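# Transfer 96-well plate from shaker S1 to nest N1

## Task

Take the 96-well plate off plate shaker S1 and set it in plate nest N1. It has to lie flat within the nest's locating features, with well A1 (the plate's clipped corner) at the nest corner labelled A1. It must stay there without the robot supporting it, so the gripper has to release it and pull away at the end.

## Robot and tools

ROBOT. Two 7-joint xArm7 arms, left_arm and right_arm, each with a parallel two-finger gripper and a wrist camera. In the shared scene frame the origin lies on the table top between the arms, +z is up, +x points out over the table, and left_arm sits on the +y side. The names left and right do not refer to sides of an image. Arm bases (URDF root links): left_arm at (+0.049, +0.292, 0) m with quat_wxyz (+0.998, 0, 0, +0.065); right_arm at (-0.040, -0.268, 0) m with quat_wxyz (+0.999, 0, 0, -0.051). Either arm may do the job, and the unused one may be parked out of the way.

GRIPPER. Fingers extend along the gripper's +z axis and close along its y axis. Fully open, the pads are 84 mm apart, so a plate can only be taken across its narrow width, on the body above its base flange. Driving a pad down onto the flange can jam it so that opening does not free it. end_effector_position is the point between the closed pads, roughly 2 cm back from the fingertips; while closing, the tips advance about 10 mm along +z.

execute_actions. Argument actions is a list holding zero or one item. An empty list only reports the state. A move item is {"rows": [...], "steps": n}, with 1 to 15 rows and steps 1 to 15 (default 15); each step lasts 1/30 s, one row per step, and the final row repeats if steps exceed the rows. A wait item is {"steps": n} with n up to 300, counted from the previous result, and the time spent writing the reply counts toward it. Optional pictures (boolean) switches the camera images on or off; by default they come with every result. A refused call moves nothing.

ROW LAYOUT. Every row holds 16 numbers in [-1, 1], one list covering both arms even when just one moves: left_arm's 7 joints (waist, shoulder, upper arm roll, elbow, forearm roll, wrist pitch, wrist roll) and then its opening, then the same 8 for right_arm. Joint entries are offsets, not targets: they are measured from the joint angles in the latest result that listed them (before any such result, and for later calls in the same reply, from wherever the arm is when the action begins), never from the preceding row. Scale: 1.0 equals 2.036 rad. Sending zeros therefore pulls the arm back to those reference angles; it is not a way to hold still. The opening entry is an absolute setting: +1 fully open, -1 shut.

JOINT RANGES (rad): waist -6.283..6.283, shoulder -2.059..2.094, upper arm roll -6.283..6.283, elbow -0.192..3.927, forearm roll -6.283..6.283, wrist pitch -1.693..3.142, wrist roll -6.283..6.283. A request more than 0.010 rad beyond a limit is refused; the true stop can differ by 0.010 rad either way, and requests past it are clipped there, shown by a "joint sent to its limit" line (possibly about an earlier action). Its absence proves nothing.

MOTION. Joint targets move at most 3.14 rad/s, reach that speed after 0.16 s, and all joints of an arm are paced to arrive together. Per step a target stays within 0.623 rad of the measured angle, and targets implying more than 70 mm of gripper travel from its measured spot are scaled back. Between calls the arms keep heading to the last row's target until they settle, get blocked, or a step is HELD; afterwards only a new action moves them further. "joint command not followed" means a clearance check altered or blocked targets on some steps; HELD marks steps where the row was partly or wholly not sent.

RESULTS. The state line gives, per arm, end_effector_position (m), end_effector_quat_wxyz and linear/angular velocities (m/s, rad/s) in the scene frame; the printed position can be off, more so at long reach. Joint positions and Joint velocities list each arm's seven joints (rad, rad/s) and then pad gap (m, m/s; 0.084 open). grip_measured is the measured opening on the command scale. Joint torques are total drive outputs with per-arm offset, scale and noise, nonzero even in free air.

HOLDING. Keep commanding an opening well under grip_measured; the lower, the harder the squeeze (about 24 N per pad at most for parts up to ~6 cm wide). Repeating grip_measured gives only light pressure and wider parts may slip. Slamming shut can overshoot in force. Occasional external tugs on held parts or pushes on loose ones may occur.

FAULTS AND HAZARDS. Contact torque reaching a joint's load limit (N m: waist 46, shoulder 46, upper arm roll 27.6, elbow 27.6, forearm roll 27.6, wrist pitch 18.4, wrist roll 18.4; held weight included) stops the arm, backs the joint off, holds 10 s and drops the rest of the call. Carrying load warms motors: MOTOR HOT appears from 65 °C, and at 80 °C the arm is braked until cool (OVER-TEMPERATURE FAULT). Do not let the arms collide or press on each other, do not knock anything off the table, and avoid drops, slips, slams and hard pushes. Smooth, quick, low-effort motion is preferred.

OTHER TOOLS. zoom_image: camera (cam_high, cam_low, cam_left_wrist or cam_right_wrist, all 504x504) and region [x0, y0, x1, y1] in pixels from the top-left, at most 504 by 504; gives a closer view of that camera's newest image. read_manual: optional section, only "licences"; returns URDF licence texts and moves nothing. finished_scene: scene (integer) ends that scene irreversibly, reports success and starts the next one; call it only once the plate rests in N1 unaided and the gripper is clear. Replying without any tool call ends everything.

Each tool is called after ">>>" by a JSON object that holds its "api" and its "payload", one argument or row to a line.

## Session

>>> {"api": "execute_actions", "payload": {
  "actions": []
}}

Scene clock: 0.00 s of 8400.00 s.
left_arm: end_effector_position=(+0.4754, +0.6816, +0.3218) grip_measured=+1.00 end_effector_quat_wxyz=(+0.009, +0.353, +0.840, +0.413) end_effector_velocity=(-0.000, +0.000, -0.000) end_effector_angular_velocity=(-0.000, -0.000, +0.000) | right_arm: end_effector_position=(+0.3567, -0.3096, +0.2483) grip_measured=+1.00 end_effector_quat_wxyz=(-0.001, +0.999, -0.052, -0.002) end_effector_velocity=(+0.000, +0.000, +0.000) end_effector_angular_velocity=(-0.000, -0.000, +0.001)
Joint positions: left_arm=[ 1.147 -0.126 -0.562  0.95   0.813  0.381 -2.317  0.084] | right_arm=[-0.001 -0.251 -0.003  0.914  0.002  1.169 -0.003  0.084]
Joint velocities: left_arm=[-0.  0.  0. -0. -0. -0. -0. -0.] | right_arm=[ 0.  0. -0.  0. -0. -0. -0.  0.]
Joint torques (N m, as the arm reports them, + toward a larger angle): no reading
Motor temperatures (°C, as the motors report them): left_arm=[27 31 32 30 27 31 34] | right_arm=[27 26 29 29 29 33 31]

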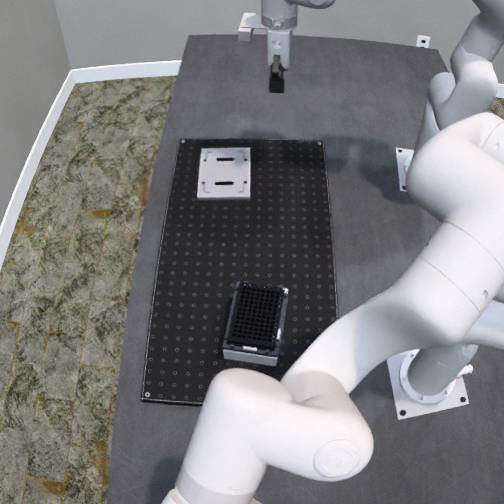

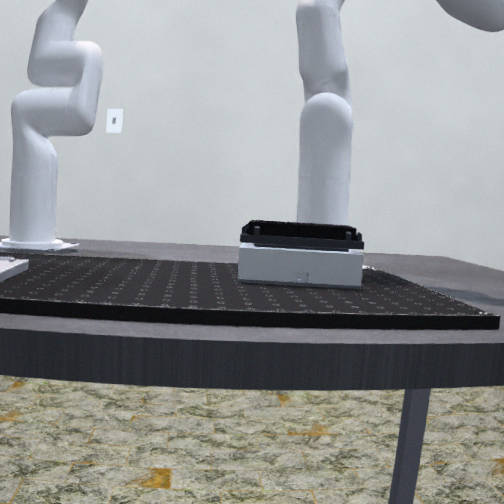

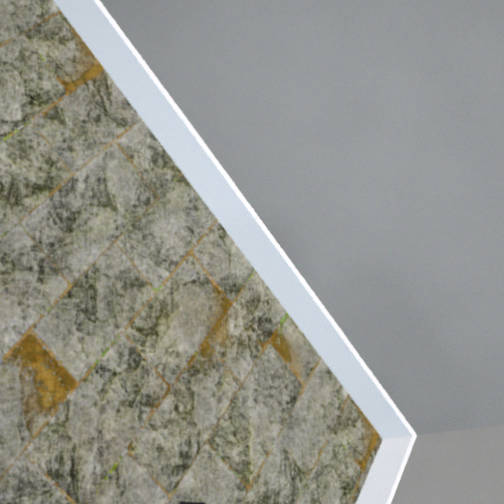

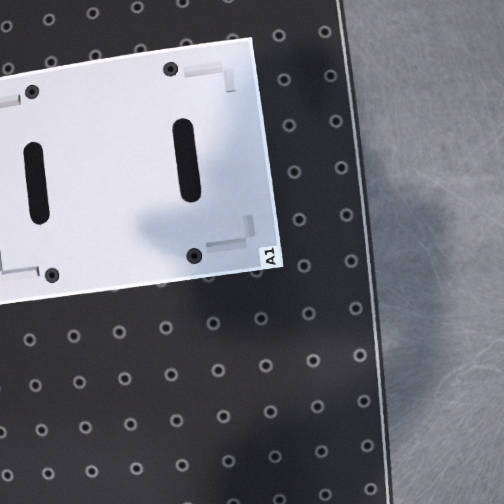

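>>> {"api": "execute_actions", "payload": {
  "actions": [
    {"rows":[[0,0,0,0,0,0,0,1, 0.412,0.355,0,0.441,0,0.084,-0.409,1]],"steps":15}
  ],
  "pictures": false
}}

>>> {"api": "execute_actions", "payload": {
  "actions": [
    {"steps":20}
  ]
}}

Scene clock: 4.00 s of 8400.00 s.
left_arm: end_effector_position=(+0.4754, +0.6816, +0.3218) grip_measured=+1.00 end_effector_quat_wxyz=(+0.009, +0.353, +0.840, +0.413) end_effector_velocity=(-0.000, +0.000, -0.000) end_effector_angular_velocity=(-0.000, -0.000, +0.001) | right_arm: end_effector_position=(+0.4371, -0.1204, +0.2496) grip_measured=+1.00 end_effector_quat_wxyz=(-0.002, +0.938, +0.345, -0.023) end_effector_velocity=(+0.101, +0.471, +0.040) end_effector_angular_velocity=(+0.066, -0.095, +1.681)
Joint positions: left_arm=[ 1.147 -0.126 -0.562  0.95   0.813  0.381 -2.317  0.084] | right_arm=[ 0.404  0.118 -0.002  1.331  0.002  1.258 -0.406  0.084]
Joint velocities: left_arm=[-0.     0.001  0.001  0.     0.    -0.     0.     0.   ] | right_arm=[ 0.849  0.686 -0.007  0.952 -0.001  0.157 -0.839  0.   ]
Joint torques (N m, as the arm reports them, + toward a larger angle): left_arm=[ -0.8  -10.63   2.34  18.74  -0.78  -1.3   -0.09] | right_arm=[ -0.6  -22.42   0.82  21.94  -0.35  -1.39  -0.46]
Motor temperatures (°C, as the motors report them): left_arm=[27 31 32 31 27 31 34] | right_arm=[27 27 29 31 29 33 31]
Steps of this call (steps 1 to 90: nothing new was sent; then 0.50 s passed at rest; steps 91 to 105: all 15 steps of this action). Readings (joint positions):
91: left_arm=[1.147 -0.126 -0.562 0.950 0.813 0.381 -2.317] | right_arm=[-0.000 -0.251 -0.003 0.915 0.002 1.169 -0.004]
92: left_arm=[1.147 -0.126 -0.562 0.950 0.813 0.381 -2.317] | right_arm=[0.007 -0.244 -0.005 0.922 0.002 1.172 -0.012]
94: left_arm=[1.147 -0.126 -0.562 0.950 0.813 0.381 -2.317] | right_arm=[0.059 -0.192 -0.011 0.978 0.002 1.187 -0.068]
98: left_arm=[1.147 -0.126 -0.562 0.950 0.813 0.381 -2.317] | right_arm=[0.194 -0.057 -0.003 1.111 0.002 1.218 -0.200]
105: the state above

Scene clock: 4.67 s of 8400.00 s.
left_arm: end_effector_position=(+0.4754, +0.6816, +0.3218) grip_measured=+1.00 end_effector_quat_wxyz=(+0.009, +0.353, +0.840, +0.413) end_effector_velocity=(+0.001, -0.001, -0.000) end_effector_angular_velocity=(-0.000, +0.000, -0.002) | right_arm: end_effector_position=(+0.4108, +0.1379, +0.2497) grip_measured=+1.00 end_effector_quat_wxyz=(-0.001, +0.709, +0.705, -0.000) end_effector_velocity=(+0.056, -0.044, +0.021) end_effector_angular_velocity=(-0.008, -0.068, -0.071)
Joint positions: left_arm=[ 1.147 -0.126 -0.562  0.95   0.813  0.381 -2.317  0.084] | right_arm=[ 0.836  0.47  -0.002  1.808  0.002  1.34  -0.833  0.084]
Joint velocities: left_arm=[-0.     0.001 -0.002 -0.     0.    -0.    -0.     0.   ] | right_arm=[-0.028  0.002 -0.092  0.054 -0.009  0.006 -0.037  0.   ]
Joint torques (N m, as the arm reports them, + toward a larger angle): left_arm=[ -0.75 -10.52   2.12  18.98  -0.91  -1.29  -0.22] | right_arm=[ -2.45 -29.43   0.74  22.69  -0.15  -1.63  -0.28]
Motor temperatures (°C, as the motors report them): left_arm=[27 31 32 32 27 31 34] | right_arm=[27 27 29 31 29 33 31]
Steps of this call (steps 1 to 20: the robot went on to your last target). Readings (joint positions):
1: left_arm=[1.147 -0.126 -0.562 0.950 0.813 0.381 -2.317] | right_arm=[0.432 0.141 -0.002 1.363 0.002 1.263 -0.434]
2: left_arm=[1.147 -0.126 -0.562 0.950 0.813 0.381 -2.317] | right_arm=[0.460 0.164 -0.002 1.394 0.002 1.269 -0.462]
4: left_arm=[1.147 -0.126 -0.562 0.950 0.813 0.381 -2.317] | right_arm=[0.516 0.209 -0.002 1.455 0.002 1.279 -0.517]
8: left_arm=[1.147 -0.126 -0.562 0.950 0.813 0.381 -2.317] | right_arm=[0.624 0.297 -0.002 1.576 0.002 1.300 -0.624]
20: the state above

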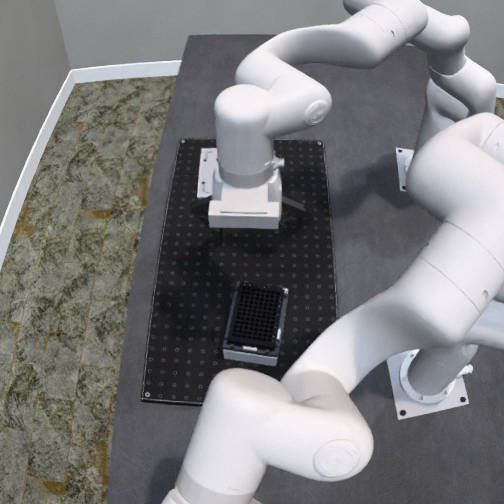

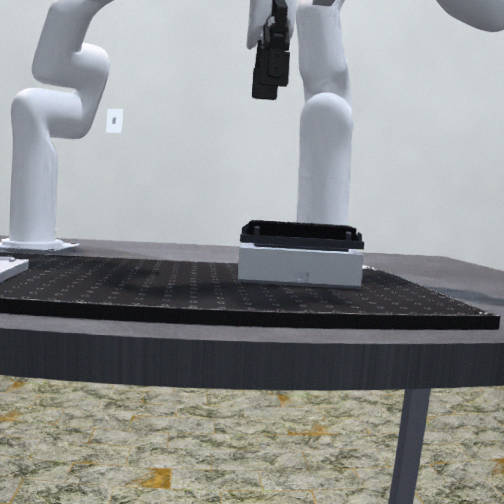

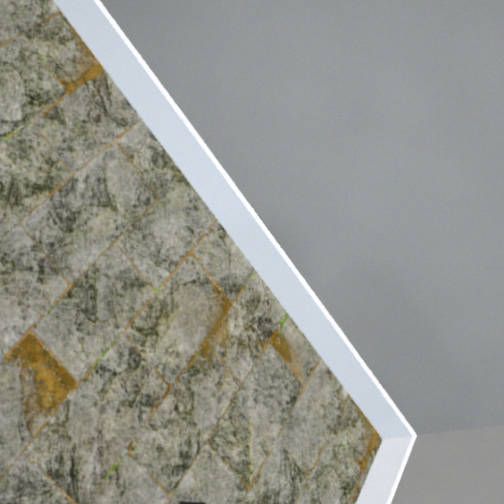

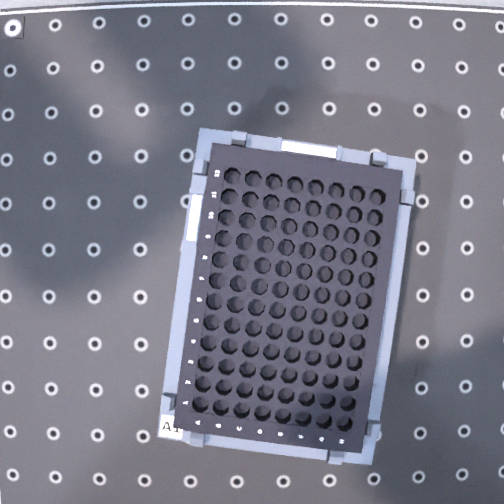

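>>> {"api": "execute_actions", "payload": {
  "actions": [
    {"rows":[[0,0,0,0,0,0,0,1, 0.0359,0.0688,0,-0.0472,0,-0.117,0.102,1]],"steps":15}
  ],
  "pictures": false
}}

>>> {"api": "execute_actions", "payload": {
  "actions": [
    {"steps":12}
  ]
}}

Scene clock: 6.70 s of 8400.00 s.
left_arm: end_effector_position=(+0.4754, +0.6816, +0.3218) grip_measured=+1.00 end_effector_quat_wxyz=(+0.009, +0.353, +0.840, +0.413) end_effector_velocity=(-0.000, +0.000, +0.000) end_effector_angular_velocity=(+0.000, -0.001, +0.001) | right_arm: end_effector_position=(+0.3964, +0.1849, +0.1431) grip_measured=+1.00 end_effector_quat_wxyz=(-0.000, +0.755, +0.656, +0.003) end_effector_velocity=(+0.032, +0.002, +0.043) end_effector_angular_velocity=(+0.066, -0.082, -0.050)
Joint positions: left_arm=[ 1.147 -0.126 -0.562  0.95   0.813  0.381 -2.317  0.084] | right_arm=[ 0.908  0.607 -0.003  1.715  0.002  1.103 -0.627  0.084]
Joint velocities: left_arm=[-0.    -0.     0.001  0.     0.    -0.    -0.    -0.   ] | right_arm=[-0.014 -0.043 -0.022  0.032 -0.001 -0.03   0.018  0.   ]
Joint torques (N m, as the arm reports them, + toward a larger angle): left_arm=[ -0.68 -10.25   2.16  18.87  -1.13  -1.26  -0.23] | right_arm=[  0.15 -28.35   0.64  20.63  -0.69  -1.4   -0.32]
Motor temperatures (°C, as the motors report them): left_arm=[27 31 32 32 27 31 34] | right_arm=[27 27 29 32 29 33 31]
Steps of this call (steps 1 to 30: the robot went on to your last target; steps 31 to 46: nothing new was sent; steps 47 to 61: all 15 steps of this action). Readings (joint positions):
47: left_arm=[1.147 -0.126 -0.562 0.950 0.813 0.381 -2.317] | right_arm=[0.838 0.472 -0.003 1.812 0.002 1.339 -0.835]
48: left_arm=[1.147 -0.126 -0.562 0.950 0.813 0.381 -2.317] | right_arm=[0.840 0.474 -0.004 1.810 0.002 1.330 -0.827]
50: left_arm=[1.147 -0.126 -0.562 0.950 0.813 0.381 -2.317] | right_arm=[0.854 0.499 -0.006 1.793 0.002 1.275 -0.779]
54: left_arm=[1.147 -0.126 -0.562 0.950 0.813 0.381 -2.317] | right_arm=[0.894 0.582 -0.000 1.731 0.002 1.157 -0.674]
61: the state above

Scene clock: 7.10 s of 8400.00 s.
left_arm: end_effector_position=(+0.4754, +0.6816, +0.3218) grip_measured=+1.00 end_effector_quat_wxyz=(+0.009, +0.353, +0.840, +0.413) end_effector_velocity=(+0.000, -0.000, -0.000) end_effector_angular_velocity=(-0.000, +0.001, -0.001) | right_arm: end_effector_position=(+0.3950, +0.1850, +0.1407) grip_measured=+1.00 end_effector_quat_wxyz=(-0.001, +0.755, +0.656, +0.001) end_effector_velocity=(-0.000, +0.000, -0.001) end_effector_angular_velocity=(-0.001, +0.000, +0.001)
Joint positions: left_arm=[ 1.147 -0.126 -0.562  0.95   0.813  0.381 -2.317  0.084] | right_arm=[ 0.909  0.609 -0.002  1.713  0.002  1.101 -0.625  0.084]
Joint velocities: left_arm=[-0.     0.     0.     0.    -0.     0.     0.001 -0.   ] | right_arm=[ 0.001  0.001 -0.    -0.    -0.    -0.     0.     0.   ]
Joint torques (N m, as the arm reports them, + toward a larger angle): left_arm=[ -0.37 -10.59   1.99  19.1   -0.7   -1.22  -0.2 ] | right_arm=[ -1.85 -30.8   -0.72  22.27  -0.44  -1.83   0.06]
Motor temperatures (°C, as the motors report them): left_arm=[27 31 32 33 27 31 34] | right_arm=[27 27 29 32 29 33 31]
Steps of this call (steps 1 to 12: the robot went on to your last target). Readings (joint positions):
1: left_arm=[1.147 -0.126 -0.562 0.950 0.813 0.381 -2.317] | right_arm=[0.908 0.606 -0.004 1.716 0.002 1.102 -0.626]
2: left_arm=[1.147 -0.126 -0.562 0.950 0.813 0.381 -2.317] | right_arm=[0.908 0.606 -0.004 1.716 0.002 1.102 -0.626]
4: left_arm=[1.147 -0.126 -0.562 0.950 0.813 0.381 -2.317] | right_arm=[0.909 0.607 -0.003 1.714 0.002 1.102 -0.626]
8: left_arm=[1.147 -0.126 -0.562 0.950 0.813 0.381 -2.317] | right_arm=[0.909 0.609 -0.002 1.713 0.002 1.102 -0.625]
12: the state above

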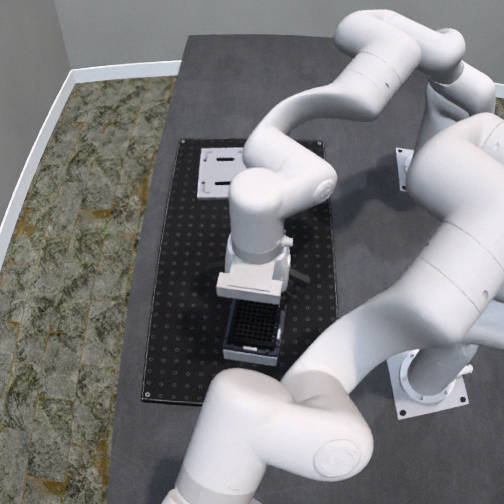

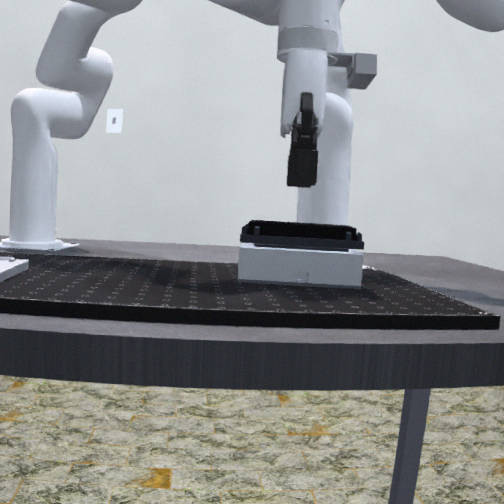

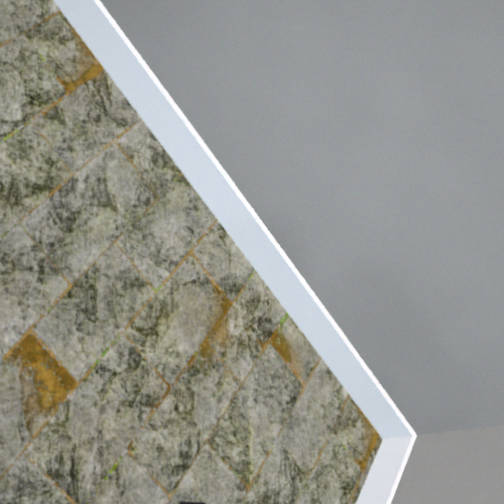

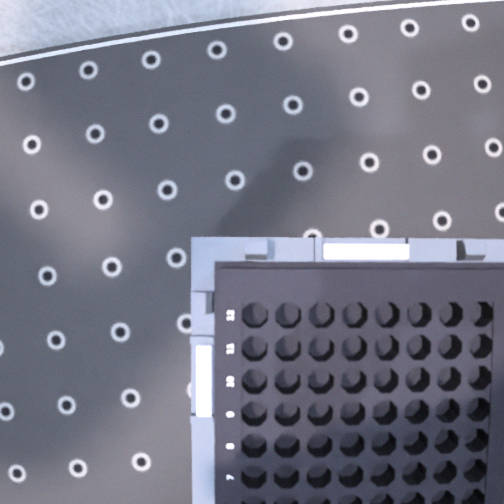

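>>> {"api": "execute_actions", "payload": {
  "actions": [
    {"rows":[[0,0,0,0,0,0,0,1, 0,0.0217,0,-0.0226,0,-0.0443,0,1]],"steps":15}
  ],
  "pictures": false
}}

>>> {"api": "execute_actions", "payload": {
  "actions": [
    {"steps":8}
  ]
}}

>>> {"api": "zoom_image", "payload": {
  "camera": "cam_low",
  "region": [220,150,390,300]
}}

Scene clock: 8.80 s of 8400.00 s.
left_arm: end_effector_position=(+0.4754, +0.6816, +0.3218) grip_measured=+1.00 end_effector_quat_wxyz=(+0.009, +0.353, +0.840, +0.413) end_effector_velocity=(+0.000, -0.000, +0.000) end_effector_angular_velocity=(+0.001, -0.001, -0.001) | right_arm: end_effector_position=(+0.3957, +0.1855, +0.1025) grip_measured=+1.00 end_effector_quat_wxyz=(-0.001, +0.755, +0.656, +0.002) end_effector_velocity=(-0.008, -0.006, -0.017) end_effector_angular_velocity=(-0.025, +0.025, +0.001)
Joint positions: left_arm=[ 1.147 -0.126 -0.562  0.95   0.813  0.381 -2.317  0.084] | right_arm=[ 0.909  0.652 -0.002  1.668  0.002  1.011 -0.625  0.084]
Joint velocities: left_arm=[-0.    -0.001 -0.     0.     0.    -0.001  0.    -0.   ] | right_arm=[ 0.002  0.015  0.    -0.018  0.001  0.002  0.    -0.   ]
Joint torques (N m, as the arm reports them, + toward a larger angle): left_arm=[ -0.79 -10.7    2.1   19.06  -0.99  -1.35  -0.18] | right_arm=[ -1.43 -31.79  -0.65  22.16  -0.63  -1.85  -0.04]
Motor temperatures (°C, as the motors report them): left_arm=[27 31 32 33 27 31 34] | right_arm=[27 28 29 33 29 33 31]
Steps of this call (steps 1 to 15: the robot went on to your last target; steps 16 to 36: nothing new was sent; steps 37 to 51: all 15 steps of this action). Readings (joint positions):
37: left_arm=[1.147 -0.126 -0.562 0.950 0.813 0.381 -2.317] | right_arm=[0.909 0.610 -0.002 1.712 0.002 1.101 -0.625]
38: left_arm=[1.147 -0.126 -0.562 0.950 0.813 0.381 -2.317] | right_arm=[0.909 0.612 -0.002 1.709 0.002 1.092 -0.625]
40: left_arm=[1.147 -0.126 -0.562 0.950 0.813 0.381 -2.317] | right_arm=[0.909 0.629 -0.002 1.692 0.002 1.049 -0.625]
44: left_arm=[1.147 -0.126 -0.562 0.950 0.813 0.381 -2.317] | right_arm=[0.909 0.658 -0.002 1.663 0.002 1.017 -0.625]
51: the state above

Scene clock: 9.07 s of 8400.00 s.
left_arm: end_effector_position=(+0.4754, +0.6816, +0.3218) grip_measured=+1.00 end_effector_quat_wxyz=(+0.009, +0.353, +0.840, +0.413) end_effector_velocity=(+0.000, -0.000, +0.000) end_effector_angular_velocity=(+0.000, +0.000, +0.000) | right_arm: end_effector_position=(+0.3951, +0.1850, +0.1010) grip_measured=+1.00 end_effector_quat_wxyz=(-0.000, +0.755, +0.656, +0.001) end_effector_velocity=(+0.000, +0.000, +0.001) end_effector_angular_velocity=(+0.001, -0.001, -0.000)
Joint positions: left_arm=[ 1.147 -0.126 -0.562  0.95   0.813  0.381 -2.317  0.084] | right_arm=[ 0.909  0.653 -0.002  1.667  0.002  1.011 -0.625  0.084]
Joint velocities: left_arm=[ 0.    -0.    -0.001 -0.    -0.     0.001 -0.     0.   ] | right_arm=[-0.    -0.001 -0.     0.     0.    -0.    -0.     0.   ]
Joint torques (N m, as the arm reports them, + toward a larger angle): left_arm=[ -0.69 -10.36   2.48  18.85  -0.89  -1.29  -0.12] | right_arm=[ -0.79 -31.53  -0.26  22.28  -0.28  -1.66  -0.15]
Motor temperatures (°C, as the motors report them): left_arm=[27 31 32 33 27 31 34] | right_arm=[27 28 29 33 29 33 31]
Steps of this call (steps 1 to 8: the robot went on to your last target). Readings (joint positions):
1: left_arm=[1.147 -0.126 -0.562 0.950 0.813 0.381 -2.317] | right_arm=[0.909 0.652 -0.002 1.667 0.002 1.011 -0.625]
2: left_arm=[1.147 -0.126 -0.562 0.950 0.813 0.381 -2.317] | right_arm=[0.909 0.653 -0.002 1.667 0.002 1.011 -0.625]
4: left_arm=[1.147 -0.126 -0.562 0.950 0.813 0.381 -2.317] | right_arm=[0.909 0.653 -0.002 1.667 0.002 1.011 -0.625]
8: the state above

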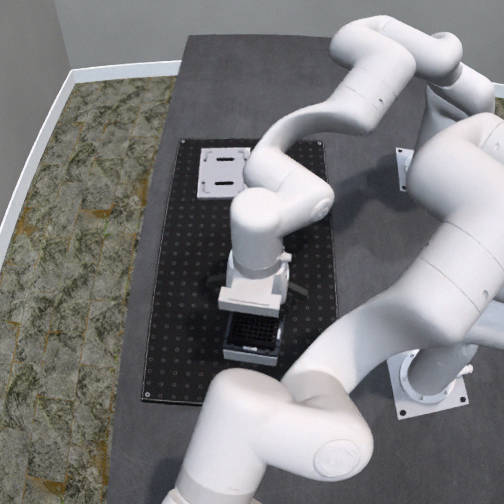

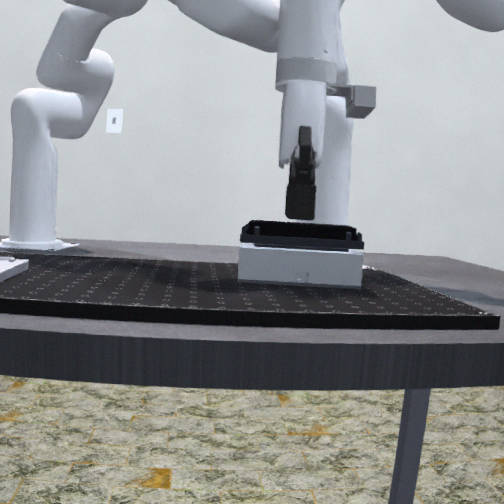

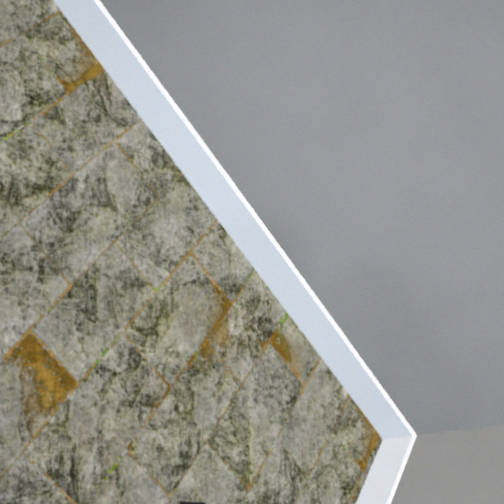

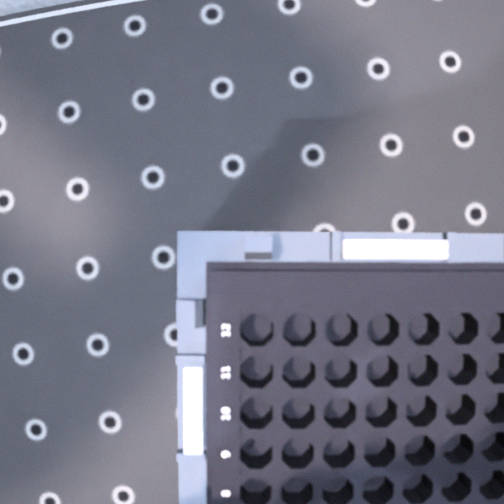

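Region (220, 150, 390, 300) of cam_low's 504x504 image, scaled by 2.965, with more detail than that image has; it fills the top 445 rows of this view, and the rest is white.

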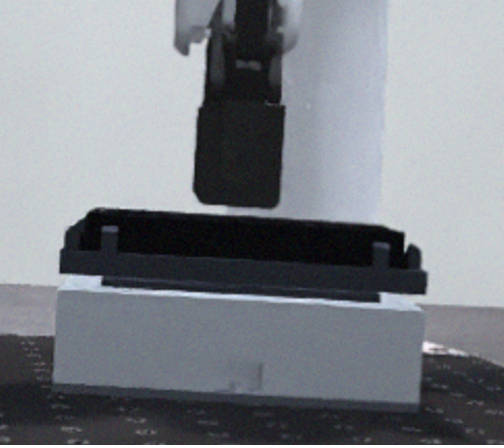

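>>> {"api": "execute_actions", "payload": {
  "actions": [
    {"rows":[[0,0,0,0,0,0,0,1, 0,0.0054,0,-0.0058,0,-0.0112,0,1]],"steps":15}
  ],
  "pictures": false
}}

>>> {"api": "execute_actions", "payload": {
  "actions": [
    {"steps":6}
  ]
}}

>>> {"api": "zoom_image", "payload": {
  "camera": "cam_low",
  "region": [220,150,390,300]
}}

Scene clock: 10.37 s of 8400.00 s.
left_arm: end_effector_position=(+0.4754, +0.6816, +0.3218) grip_measured=+1.00 end_effector_quat_wxyz=(+0.009, +0.353, +0.840, +0.413) end_effector_velocity=(-0.000, +0.000, +0.000) end_effector_angular_velocity=(+0.001, +0.000, +0.000) | right_arm: end_effector_position=(+0.3948, +0.1848, +0.0913) grip_measured=+1.00 end_effector_quat_wxyz=(-0.000, +0.755, +0.656, +0.001) end_effector_velocity=(-0.000, -0.002, -0.003) end_effector_angular_velocity=(-0.004, +0.003, -0.001)
Joint positions: left_arm=[ 1.147 -0.126 -0.562  0.95   0.813  0.381 -2.317  0.084] | right_arm=[ 0.909  0.664 -0.002  1.655  0.002  0.989 -0.625  0.084]
Joint velocities: left_arm=[-0.    -0.001  0.     0.     0.     0.001  0.    -0.   ] | right_arm=[-0.     0.003 -0.001 -0.003  0.     0.    -0.    -0.   ]
Joint torques (N m, as the arm reports them, + toward a larger angle): left_arm=[ -0.75 -10.7    2.27  19.16  -0.66  -1.33  -0.35] | right_arm=[ -1.95 -31.09  -0.08  21.96  -0.48  -1.82  -0.28]
Motor temperatures (°C, as the motors report them): left_arm=[27 31 32 33 27 31 34] | right_arm=[27 28 29 33 29 33 31]
Steps of this call (steps 1 to 15: the robot went on to your last target; steps 16 to 24: nothing new was sent; steps 25 to 39: all 15 steps of this action). Readings (joint positions):
25: left_arm=[1.147 -0.126 -0.562 0.950 0.813 0.381 -2.317] | right_arm=[0.909 0.654 -0.002 1.666 0.002 1.010 -0.625]
26: left_arm=[1.147 -0.126 -0.562 0.950 0.813 0.381 -2.317] | right_arm=[0.909 0.655 -0.002 1.665 0.002 1.005 -0.625]
28: left_arm=[1.147 -0.126 -0.562 0.950 0.813 0.381 -2.317] | right_arm=[0.909 0.660 -0.002 1.659 0.002 0.995 -0.625]
32: left_arm=[1.147 -0.126 -0.562 0.950 0.813 0.381 -2.317] | right_arm=[0.909 0.665 -0.002 1.654 0.002 0.989 -0.625]
39: the state above

Scene clock: 10.57 s of 8400.00 s.
left_arm: end_effector_position=(+0.4754, +0.6816, +0.3218) grip_measured=+1.00 end_effector_quat_wxyz=(+0.009, +0.353, +0.840, +0.413) end_effector_velocity=(+0.000, -0.000, +0.000) end_effector_angular_velocity=(+0.000, -0.000, -0.001) | right_arm: end_effector_position=(+0.3948, +0.1846, +0.0911) grip_measured=+1.00 end_effector_quat_wxyz=(-0.000, +0.755, +0.656, +0.001) end_effector_velocity=(+0.001, -0.000, +0.000) end_effector_angular_velocity=(+0.001, -0.001, -0.001)
Joint positions: left_arm=[ 1.147 -0.126 -0.562  0.95   0.813  0.381 -2.317  0.084] | right_arm=[ 0.909  0.664 -0.002  1.655  0.002  0.989 -0.625  0.084]
Joint velocities: left_arm=[-0.    -0.    -0.    -0.    -0.    -0.001  0.    -0.   ] | right_arm=[-0.    -0.    -0.     0.001  0.    -0.    -0.     0.   ]
Joint torques (N m, as the arm reports them, + toward a larger angle): left_arm=[ -0.32 -10.64   2.17  19.04  -0.94  -1.3   -0.28] | right_arm=[ -1.05 -31.45  -0.29  22.    -0.45  -1.42  -0.23]
Motor temperatures (°C, as the motors report them): left_arm=[27 32 32 34 27 31 34] | right_arm=[27 28 29 33 29 33 31]
Steps of this call (steps 1 to 6: the robot went on to your last target). Readings (joint positions):
1: left_arm=[1.147 -0.126 -0.562 0.950 0.813 0.381 -2.317] | right_arm=[0.909 0.664 -0.002 1.655 0.002 0.989 -0.625]
2: left_arm=[1.147 -0.126 -0.562 0.950 0.813 0.381 -2.317] | right_arm=[0.909 0.664 -0.002 1.655 0.002 0.989 -0.625]
4: left_arm=[1.147 -0.126 -0.562 0.950 0.813 0.381 -2.317] | right_arm=[0.909 0.664 -0.002 1.655 0.002 0.989 -0.625]
6: the state above

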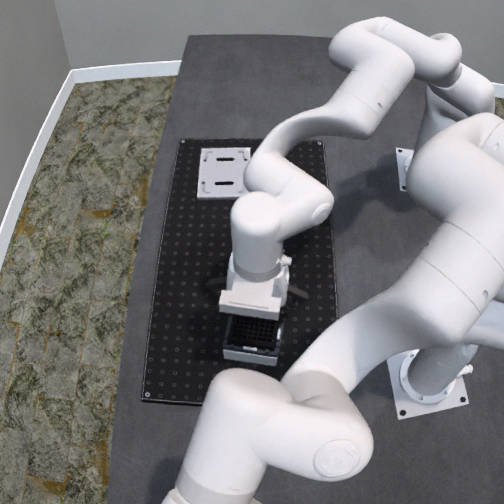

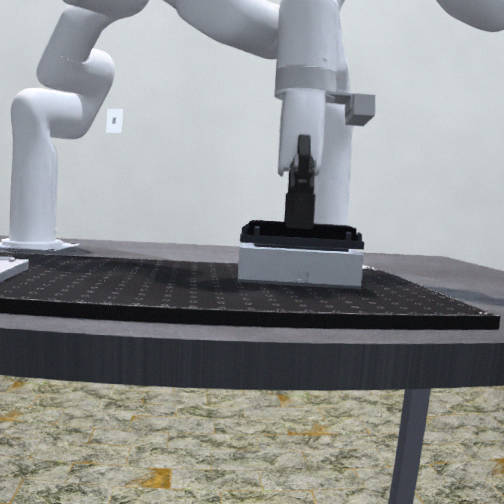

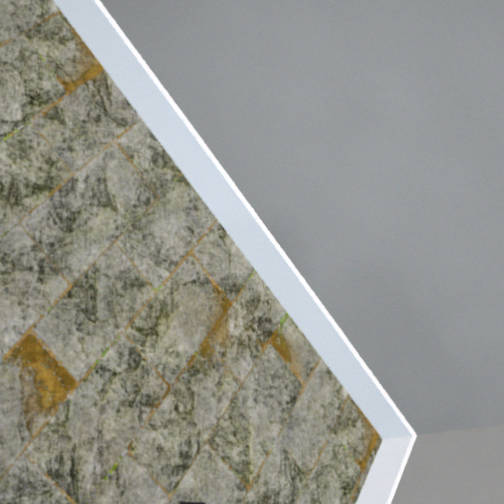

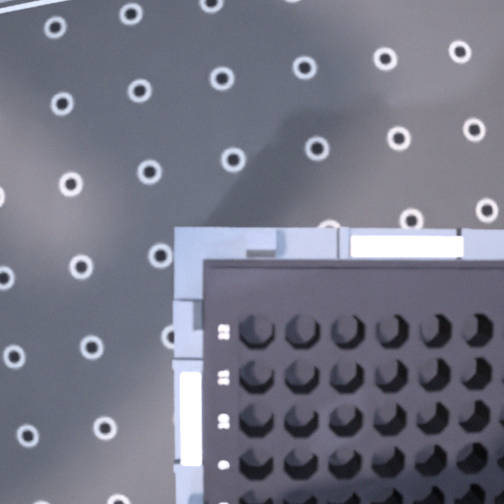

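Region (220, 150, 390, 300) of cam_low's 504x504 image, scaled by 2.965, with more detail than that image has; it fills the top 445 rows of this view, and the rest is white.

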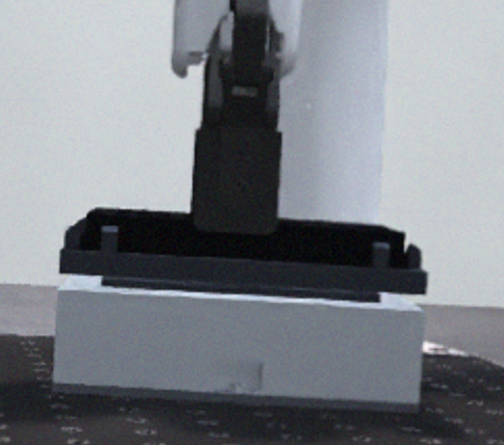

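Good overlap; close.

>>> {"api": "execute_actions", "payload": {
  "actions": [
    {"rows":[[0,0,0,0,0,0,0,1, 0,0,0,0,0,0,0,0.2]],"steps":15}
  ],
  "pictures": false
}}

Scene clock: 11.37 s of 8400.00 s.
left_arm: end_effector_position=(+0.4754, +0.6816, +0.3218) grip_measured=+1.00 end_effector_quat_wxyz=(+0.009, +0.353, +0.840, +0.413) end_effector_velocity=(-0.001, +0.001, +0.001) end_effector_angular_velocity=(+0.001, +0.000, +0.001) | right_arm: end_effector_position=(+0.3952, +0.1845, +0.0914) grip_measured=+0.92 end_effector_quat_wxyz=(-0.000, +0.755, +0.655, +0.001) end_effector_velocity=(+0.000, -0.000, -0.000) end_effector_angular_velocity=(-0.000, +0.000, -0.000)
Joint positions: left_arm=[ 1.147 -0.126 -0.562  0.95   0.813  0.381 -2.317  0.084] | right_arm=[ 0.909  0.664 -0.002  1.655  0.002  0.988 -0.625  0.081]
Joint velocities: left_arm=[ 0.    -0.001  0.001 -0.     0.     0.     0.001  0.   ] | right_arm=[-0.  0. -0. -0.  0.  0. -0.  0.]
Joint torques (N m, as the arm reports them, + toward a larger angle): left_arm=[ -0.52 -10.38   2.25  19.04  -0.76  -1.2   -0.07] | right_arm=[ -0.59 -30.02   0.85  20.43   0.03  -1.48  -0.4 ]
Motor temperatures (°C, as the motors report them): left_arm=[27 32 32 34 27 31 34] | right_arm=[27 28 29 34 29 33 31]
Steps of this call (steps 1 to 9: the robot went on to your last target; steps 10 to 24: all 15 steps of this action). Readings (joint positions):
10: left_arm=[1.147 -0.126 -0.562 0.950 0.813 0.381 -2.317] | right_arm=[0.909 0.664 -0.003 1.655 0.002 0.988 -0.625]
11: left_arm=[1.147 -0.126 -0.562 0.950 0.813 0.381 -2.317] | right_arm=[0.909 0.664 -0.003 1.656 0.002 0.988 -0.625]
13: left_arm=[1.147 -0.126 -0.562 0.950 0.813 0.381 -2.317] | right_arm=[0.909 0.664 -0.003 1.655 0.002 0.988 -0.625]
17: left_arm=[1.147 -0.126 -0.562 0.950 0.813 0.381 -2.317] | right_arm=[0.909 0.664 -0.003 1.655 0.002 0.988 -0.625]
24: the state above

Lift to z≈0.14 (q2 .609, q4 1.713, q6 1.101).

>>> {"api": "execute_actions", "payload": {
  "actions": [
    {"rows":[[0,0,0,0,0,0,0,1, 0,-0.027,0,0.0285,0,0.0555,0,-0.3]],"steps":15}
  ],
  "pictures": false
}}

>>> {"api": "execute_actions", "payload": {
  "actions": [
    {"steps":6}
  ]
}}

Scene clock: 12.23 s of 8400.00 s.
left_arm: end_effector_position=(+0.4754, +0.6816, +0.3218) grip_measured=+1.00 end_effector_quat_wxyz=(+0.009, +0.353, +0.840, +0.413) end_effector_velocity=(-0.000, +0.000, -0.000) end_effector_angular_velocity=(-0.001, +0.001, +0.001) | right_arm: end_effector_position=(+0.3945, +0.1842, +0.1387) grip_measured=+0.91 end_effector_quat_wxyz=(-0.000, +0.755, +0.656, -0.001) end_effector_velocity=(+0.011, +0.006, +0.021) end_effector_angular_velocity=(+0.032, -0.035, -0.004)
Joint positions: left_arm=[ 1.147 -0.126 -0.562  0.95   0.813  0.381 -2.317  0.084] | right_arm=[ 0.909  0.611 -0.002  1.711  0.002  1.102 -0.625  0.081]
Joint velocities: left_arm=[ 0.     0.001 -0.    -0.     0.     0.001  0.     0.   ] | right_arm=[-0.002 -0.017 -0.004  0.024 -0.001 -0.006 -0.     0.   ]
Joint torques (N m, as the arm reports them, + toward a larger angle): left_arm=[ -0.44 -10.42   2.17  19.14  -0.76  -1.44  -0.18] | right_arm=[ -1.51 -31.69  -0.3   23.2   -0.53  -2.    -0.41]
Motor temperatures (°C, as the motors report them): left_arm=[27 32 32 34 27 31 34] | right_arm=[27 28 29 34 29 33 31]
Steps of this call (steps 1 to 11: the robot went on to your last target; steps 12 to 26: all 15 steps of this action). Readings (joint positions):
12: left_arm=[1.147 -0.126 -0.562 0.950 0.813 0.381 -2.317] | right_arm=[0.909 0.664 -0.002 1.655 0.002 0.989 -0.625]
13: left_arm=[1.147 -0.126 -0.562 0.950 0.813 0.381 -2.317] | right_arm=[0.909 0.662 -0.002 1.658 0.002 0.997 -0.625]
15: left_arm=[1.147 -0.126 -0.562 0.950 0.813 0.381 -2.317] | right_arm=[0.909 0.644 -0.003 1.679 0.002 1.046 -0.626]
19: left_arm=[1.147 -0.126 -0.562 0.950 0.813 0.381 -2.317] | right_arm=[0.910 0.604 -0.000 1.716 0.003 1.095 -0.625]
26: the state above

Scene clock: 12.43 s of 8400.00 s.
left_arm: end_effector_position=(+0.4754, +0.6816, +0.3218) grip_measured=+1.00 end_effector_quat_wxyz=(+0.009, +0.353, +0.840, +0.413) end_effector_velocity=(+0.000, -0.000, -0.000) end_effector_angular_velocity=(-0.001, +0.000, -0.001) | right_arm: end_effector_position=(+0.3954, +0.1850, +0.1411) grip_measured=+0.91 end_effector_quat_wxyz=(-0.000, +0.755, +0.655, +0.001) end_effector_velocity=(-0.000, -0.000, -0.001) end_effector_angular_velocity=(-0.002, +0.001, +0.001)
Joint positions: left_arm=[ 1.147 -0.126 -0.562  0.95   0.813  0.381 -2.317  0.084] | right_arm=[ 0.909  0.609 -0.002  1.713  0.002  1.101 -0.625  0.081]
Joint velocities: left_arm=[-0.     0.001 -0.001  0.     0.     0.    -0.001  0.   ] | right_arm=[ 0.     0.001 -0.    -0.001 -0.001  0.    -0.     0.   ]
Joint torques (N m, as the arm reports them, + toward a larger angle): left_arm=[ -0.42 -10.78   2.23  19.01  -0.61  -1.35  -0.29] | right_arm=[ -1.38 -30.69  -0.71  22.7    0.12  -1.43  -0.38]
Motor temperatures (°C, as the motors report them): left_arm=[27 32 32 34 27 31 34] | right_arm=[27 28 29 34 29 33 31]
Steps of this call (steps 1 to 6: the robot went on to your last target). Readings (joint positions):
1: left_arm=[1.147 -0.126 -0.562 0.950 0.813 0.381 -2.317] | right_arm=[0.909 0.611 -0.002 1.712 0.002 1.102 -0.625]
2: left_arm=[1.147 -0.126 -0.562 0.950 0.813 0.381 -2.317] | right_arm=[0.909 0.610 -0.002 1.712 0.002 1.102 -0.625]
4: left_arm=[1.147 -0.126 -0.562 0.950 0.813 0.381 -2.317] | right_arm=[0.909 0.609 -0.002 1.713 0.002 1.101 -0.625]
6: the state above

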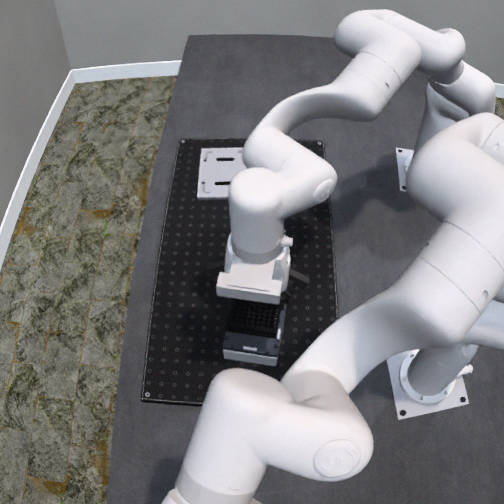

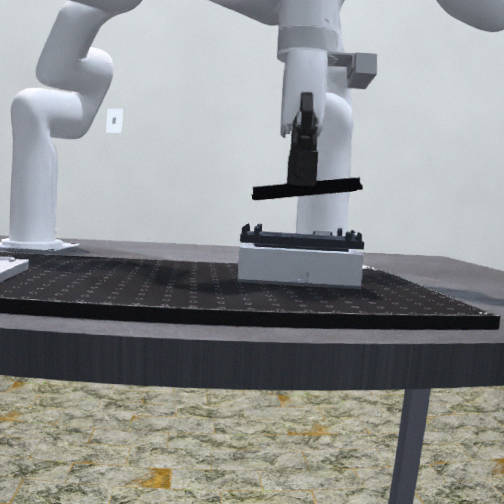

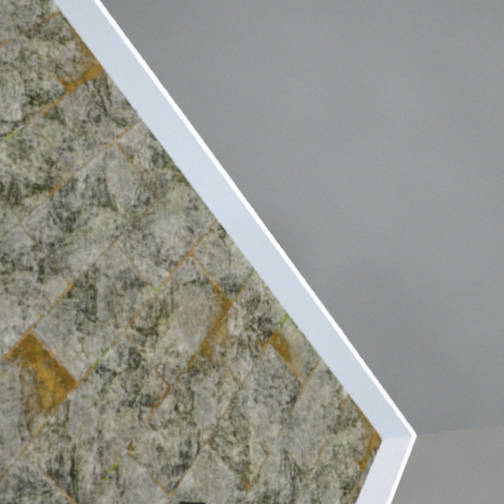

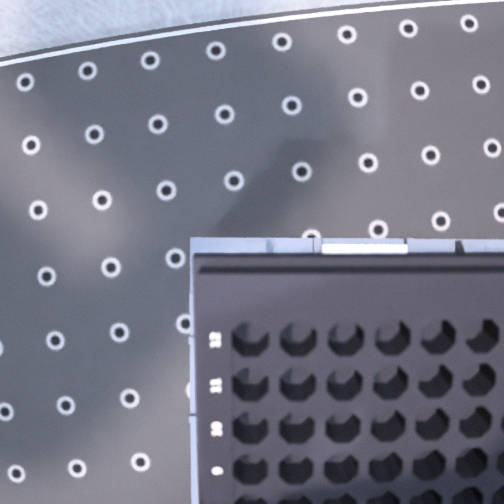

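>>> {"api": "execute_actions", "payload": {
  "actions": [
    {"rows":[[0,0,0,0,0,0,0,1, -0.02,-0.01,0,-0.015,0,-0.005,-0.025,-1],[0,0,0,0,0,0,0,1, -0.04,-0.02,0,-0.03,0,-0.01,-0.049,-1],[0,0,0,0,0,0,0,1, -0.065,-0.032,0,-0.049,0,-0.0165,-0.08,-1],[0,0,0,0,0,0,0,1, -0.09,-0.045,0,-0.068,0,-0.023,-0.11,-1],[0,0,0,0,0,0,0,1, -0.115,-0.057,0,-0.087,0,-0.029,-0.141,-1],[0,0,0,0,0,0,0,1, -0.14,-0.07,0,-0.106,0,-0.0355,-0.171,-1],[0,0,0,0,0,0,0,1, -0.175,-0.087,0,-0.132,0,-0.0445,-0.214,-1],[0,0,0,0,0,0,0,1, -0.2,-0.099,0,-0.151,0,-0.051,-0.245,-1],[0,0,0,0,0,0,0,1, -0.225,-0.112,0,-0.17,0,-0.057,-0.275,-1],[0,0,0,0,0,0,0,1, -0.25,-0.124,0,-0.189,0,-0.0635,-0.306,-1],[0,0,0,0,0,0,0,1, -0.275,-0.137,0,-0.207,0,-0.07,-0.336,-1],[0,0,0,0,0,0,0,1, -0.3,-0.149,0,-0.226,0,-0.076,-0.367,-1],[0,0,0,0,0,0,0,1, -0.32,-0.159,0,-0.241,0,-0.081,-0.391,-1],[0,0,0,0,0,0,0,1, -0.34,-0.169,0,-0.256,0,-0.0865,-0.416,-1],[0,0,0,0,0,0,0,1, -0.35,-0.174,0,-0.264,0,-0.089,-0.428,-1]],"steps":15}
  ],
  "pictures": false
}}

>>> {"api": "execute_actions", "payload": {
  "actions": [
    {"steps":25}
  ]
}}

Scene clock: 15.47 s of 8400.00 s.
left_arm: end_effector_position=(+0.4754, +0.6816, +0.3218) grip_measured=+1.00 end_effector_quat_wxyz=(+0.009, +0.353, +0.840, +0.413) end_effector_velocity=(+0.000, -0.000, -0.000) end_effector_angular_velocity=(-0.001, -0.001, +0.000) | right_arm: end_effector_position=(+0.4801, -0.0080, +0.1440) grip_measured=+0.91 end_effector_quat_wxyz=(+0.001, +0.732, +0.681, +0.000) end_effector_velocity=(+0.103, -0.476, +0.002) end_effector_angular_velocity=(+0.004, -0.000, +0.179)
Joint positions: left_arm=[ 1.147 -0.126 -0.562  0.95   0.813  0.381 -2.317  0.084] | right_arm=[ 0.571  0.442 -0.006  1.46   0.002  1.017 -1.035  0.081]
Joint velocities: left_arm=[ 0.     0.001 -0.001  0.     0.    -0.    -0.001  0.   ] | right_arm=[-0.814 -0.405  0.003 -0.61   0.001 -0.208 -0.992 -0.   ]
Joint torques (N m, as the arm reports them, + toward a larger angle): left_arm=[ -0.67 -10.65   2.22  18.93  -0.66  -1.35  -0.18] | right_arm=[ -1.03 -28.07   0.44  21.61  -0.41  -1.35  -0.11]
Motor temperatures (°C, as the motors report them): left_arm=[27 32 32 35 27 31 34] | right_arm=[27 29 29 35 29 33 31]
Steps of this call (steps 1 to 15: the robot went on to your last target; steps 16 to 76: nothing new was sent; steps 77 to 91: all 15 steps of this action). Readings (joint positions):
77: left_arm=[1.147 -0.126 -0.562 0.950 0.813 0.381 -2.317] | right_arm=[0.906 0.609 -0.007 1.710 0.001 1.104 -0.626]
78: left_arm=[1.147 -0.126 -0.562 0.950 0.813 0.381 -2.317] | right_arm=[0.901 0.607 -0.004 1.706 0.001 1.102 -0.635]
80: left_arm=[1.147 -0.126 -0.562 0.950 0.813 0.381 -2.317] | right_arm=[0.868 0.588 0.005 1.677 0.002 1.091 -0.683]
84: left_arm=[1.147 -0.126 -0.562 0.950 0.813 0.381 -2.317] | right_arm=[0.759 0.535 -0.007 1.601 0.002 1.065 -0.806]
91: the state above

Scene clock: 16.30 s of 8400.00 s.
left_arm: end_effector_position=(+0.4754, +0.6816, +0.3218) grip_measured=+1.00 end_effector_quat_wxyz=(+0.009, +0.353, +0.840, +0.413) end_effector_velocity=(-0.000, +0.000, +0.000) end_effector_angular_velocity=(+0.001, +0.000, -0.000) | right_arm: end_effector_position=(+0.4786, -0.2188, +0.1402) grip_measured=+0.91 end_effector_quat_wxyz=(-0.000, +0.701, +0.714, +0.001) end_effector_velocity=(+0.001, -0.010, +0.001) end_effector_angular_velocity=(-0.002, -0.001, -0.017)
Joint positions: left_arm=[ 1.147 -0.126 -0.562  0.95   0.813  0.381 -2.317  0.084] | right_arm=[ 0.198  0.255 -0.002  1.176  0.002  0.92  -1.496  0.081]
Joint velocities: left_arm=[ 0.    -0.001  0.    -0.    -0.    -0.     0.001 -0.   ] | right_arm=[-0.007 -0.003 -0.011 -0.002  0.001 -0.    -0.002 -0.   ]
Joint torques (N m, as the arm reports them, + toward a larger angle): left_arm=[ -0.45 -10.4    2.09  19.01  -0.71  -1.14  -0.2 ] | right_arm=[ -0.69 -24.27  -0.34  22.07  -0.32  -1.7   -0.32]
Motor temperatures (°C, as the motors report them): left_arm=[27 32 32 35 27 31 34] | right_arm=[27 29 29 35 29 33 31]
Steps of this call (steps 1 to 25: the robot went on to your last target). Readings (joint positions):
1: left_arm=[1.147 -0.126 -0.562 0.950 0.813 0.381 -2.317] | right_arm=[0.544 0.429 -0.006 1.440 0.002 1.010 -1.068]
2: left_arm=[1.147 -0.126 -0.562 0.950 0.813 0.381 -2.317] | right_arm=[0.517 0.415 -0.006 1.419 0.002 1.003 -1.102]
4: left_arm=[1.147 -0.126 -0.562 0.950 0.813 0.381 -2.317] | right_arm=[0.462 0.388 -0.005 1.377 0.002 0.989 -1.169]
8: left_arm=[1.147 -0.126 -0.562 0.950 0.813 0.381 -2.317] | right_arm=[0.350 0.332 -0.004 1.293 0.002 0.960 -1.307]
25: the state above

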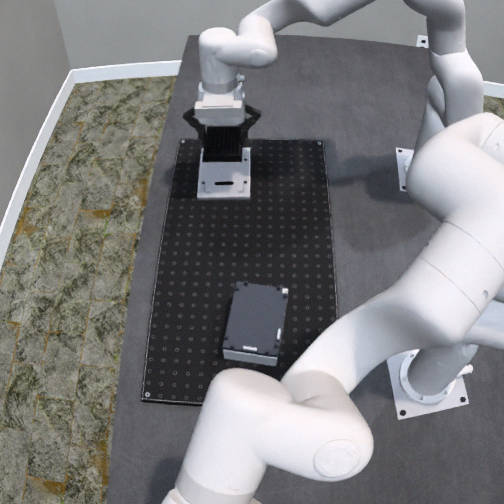

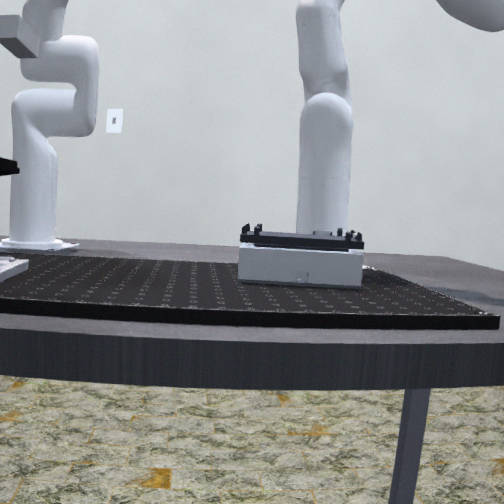

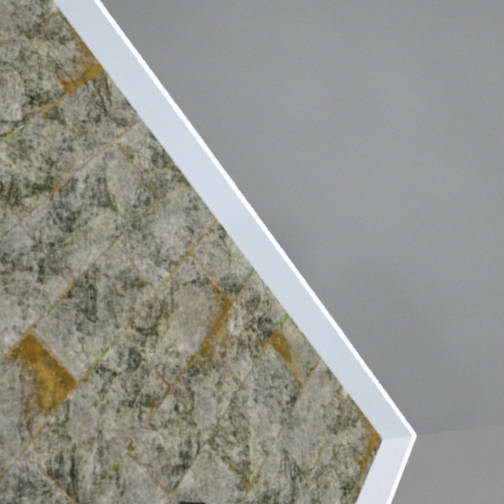

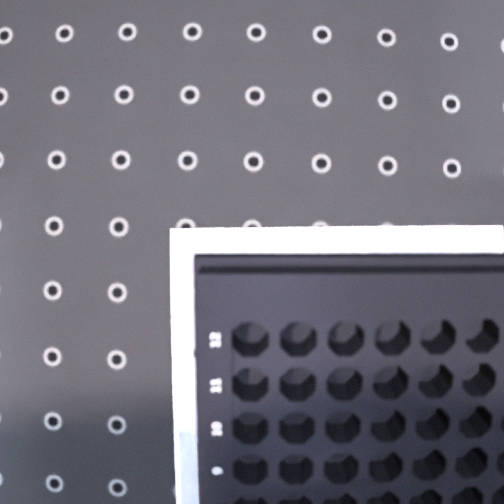

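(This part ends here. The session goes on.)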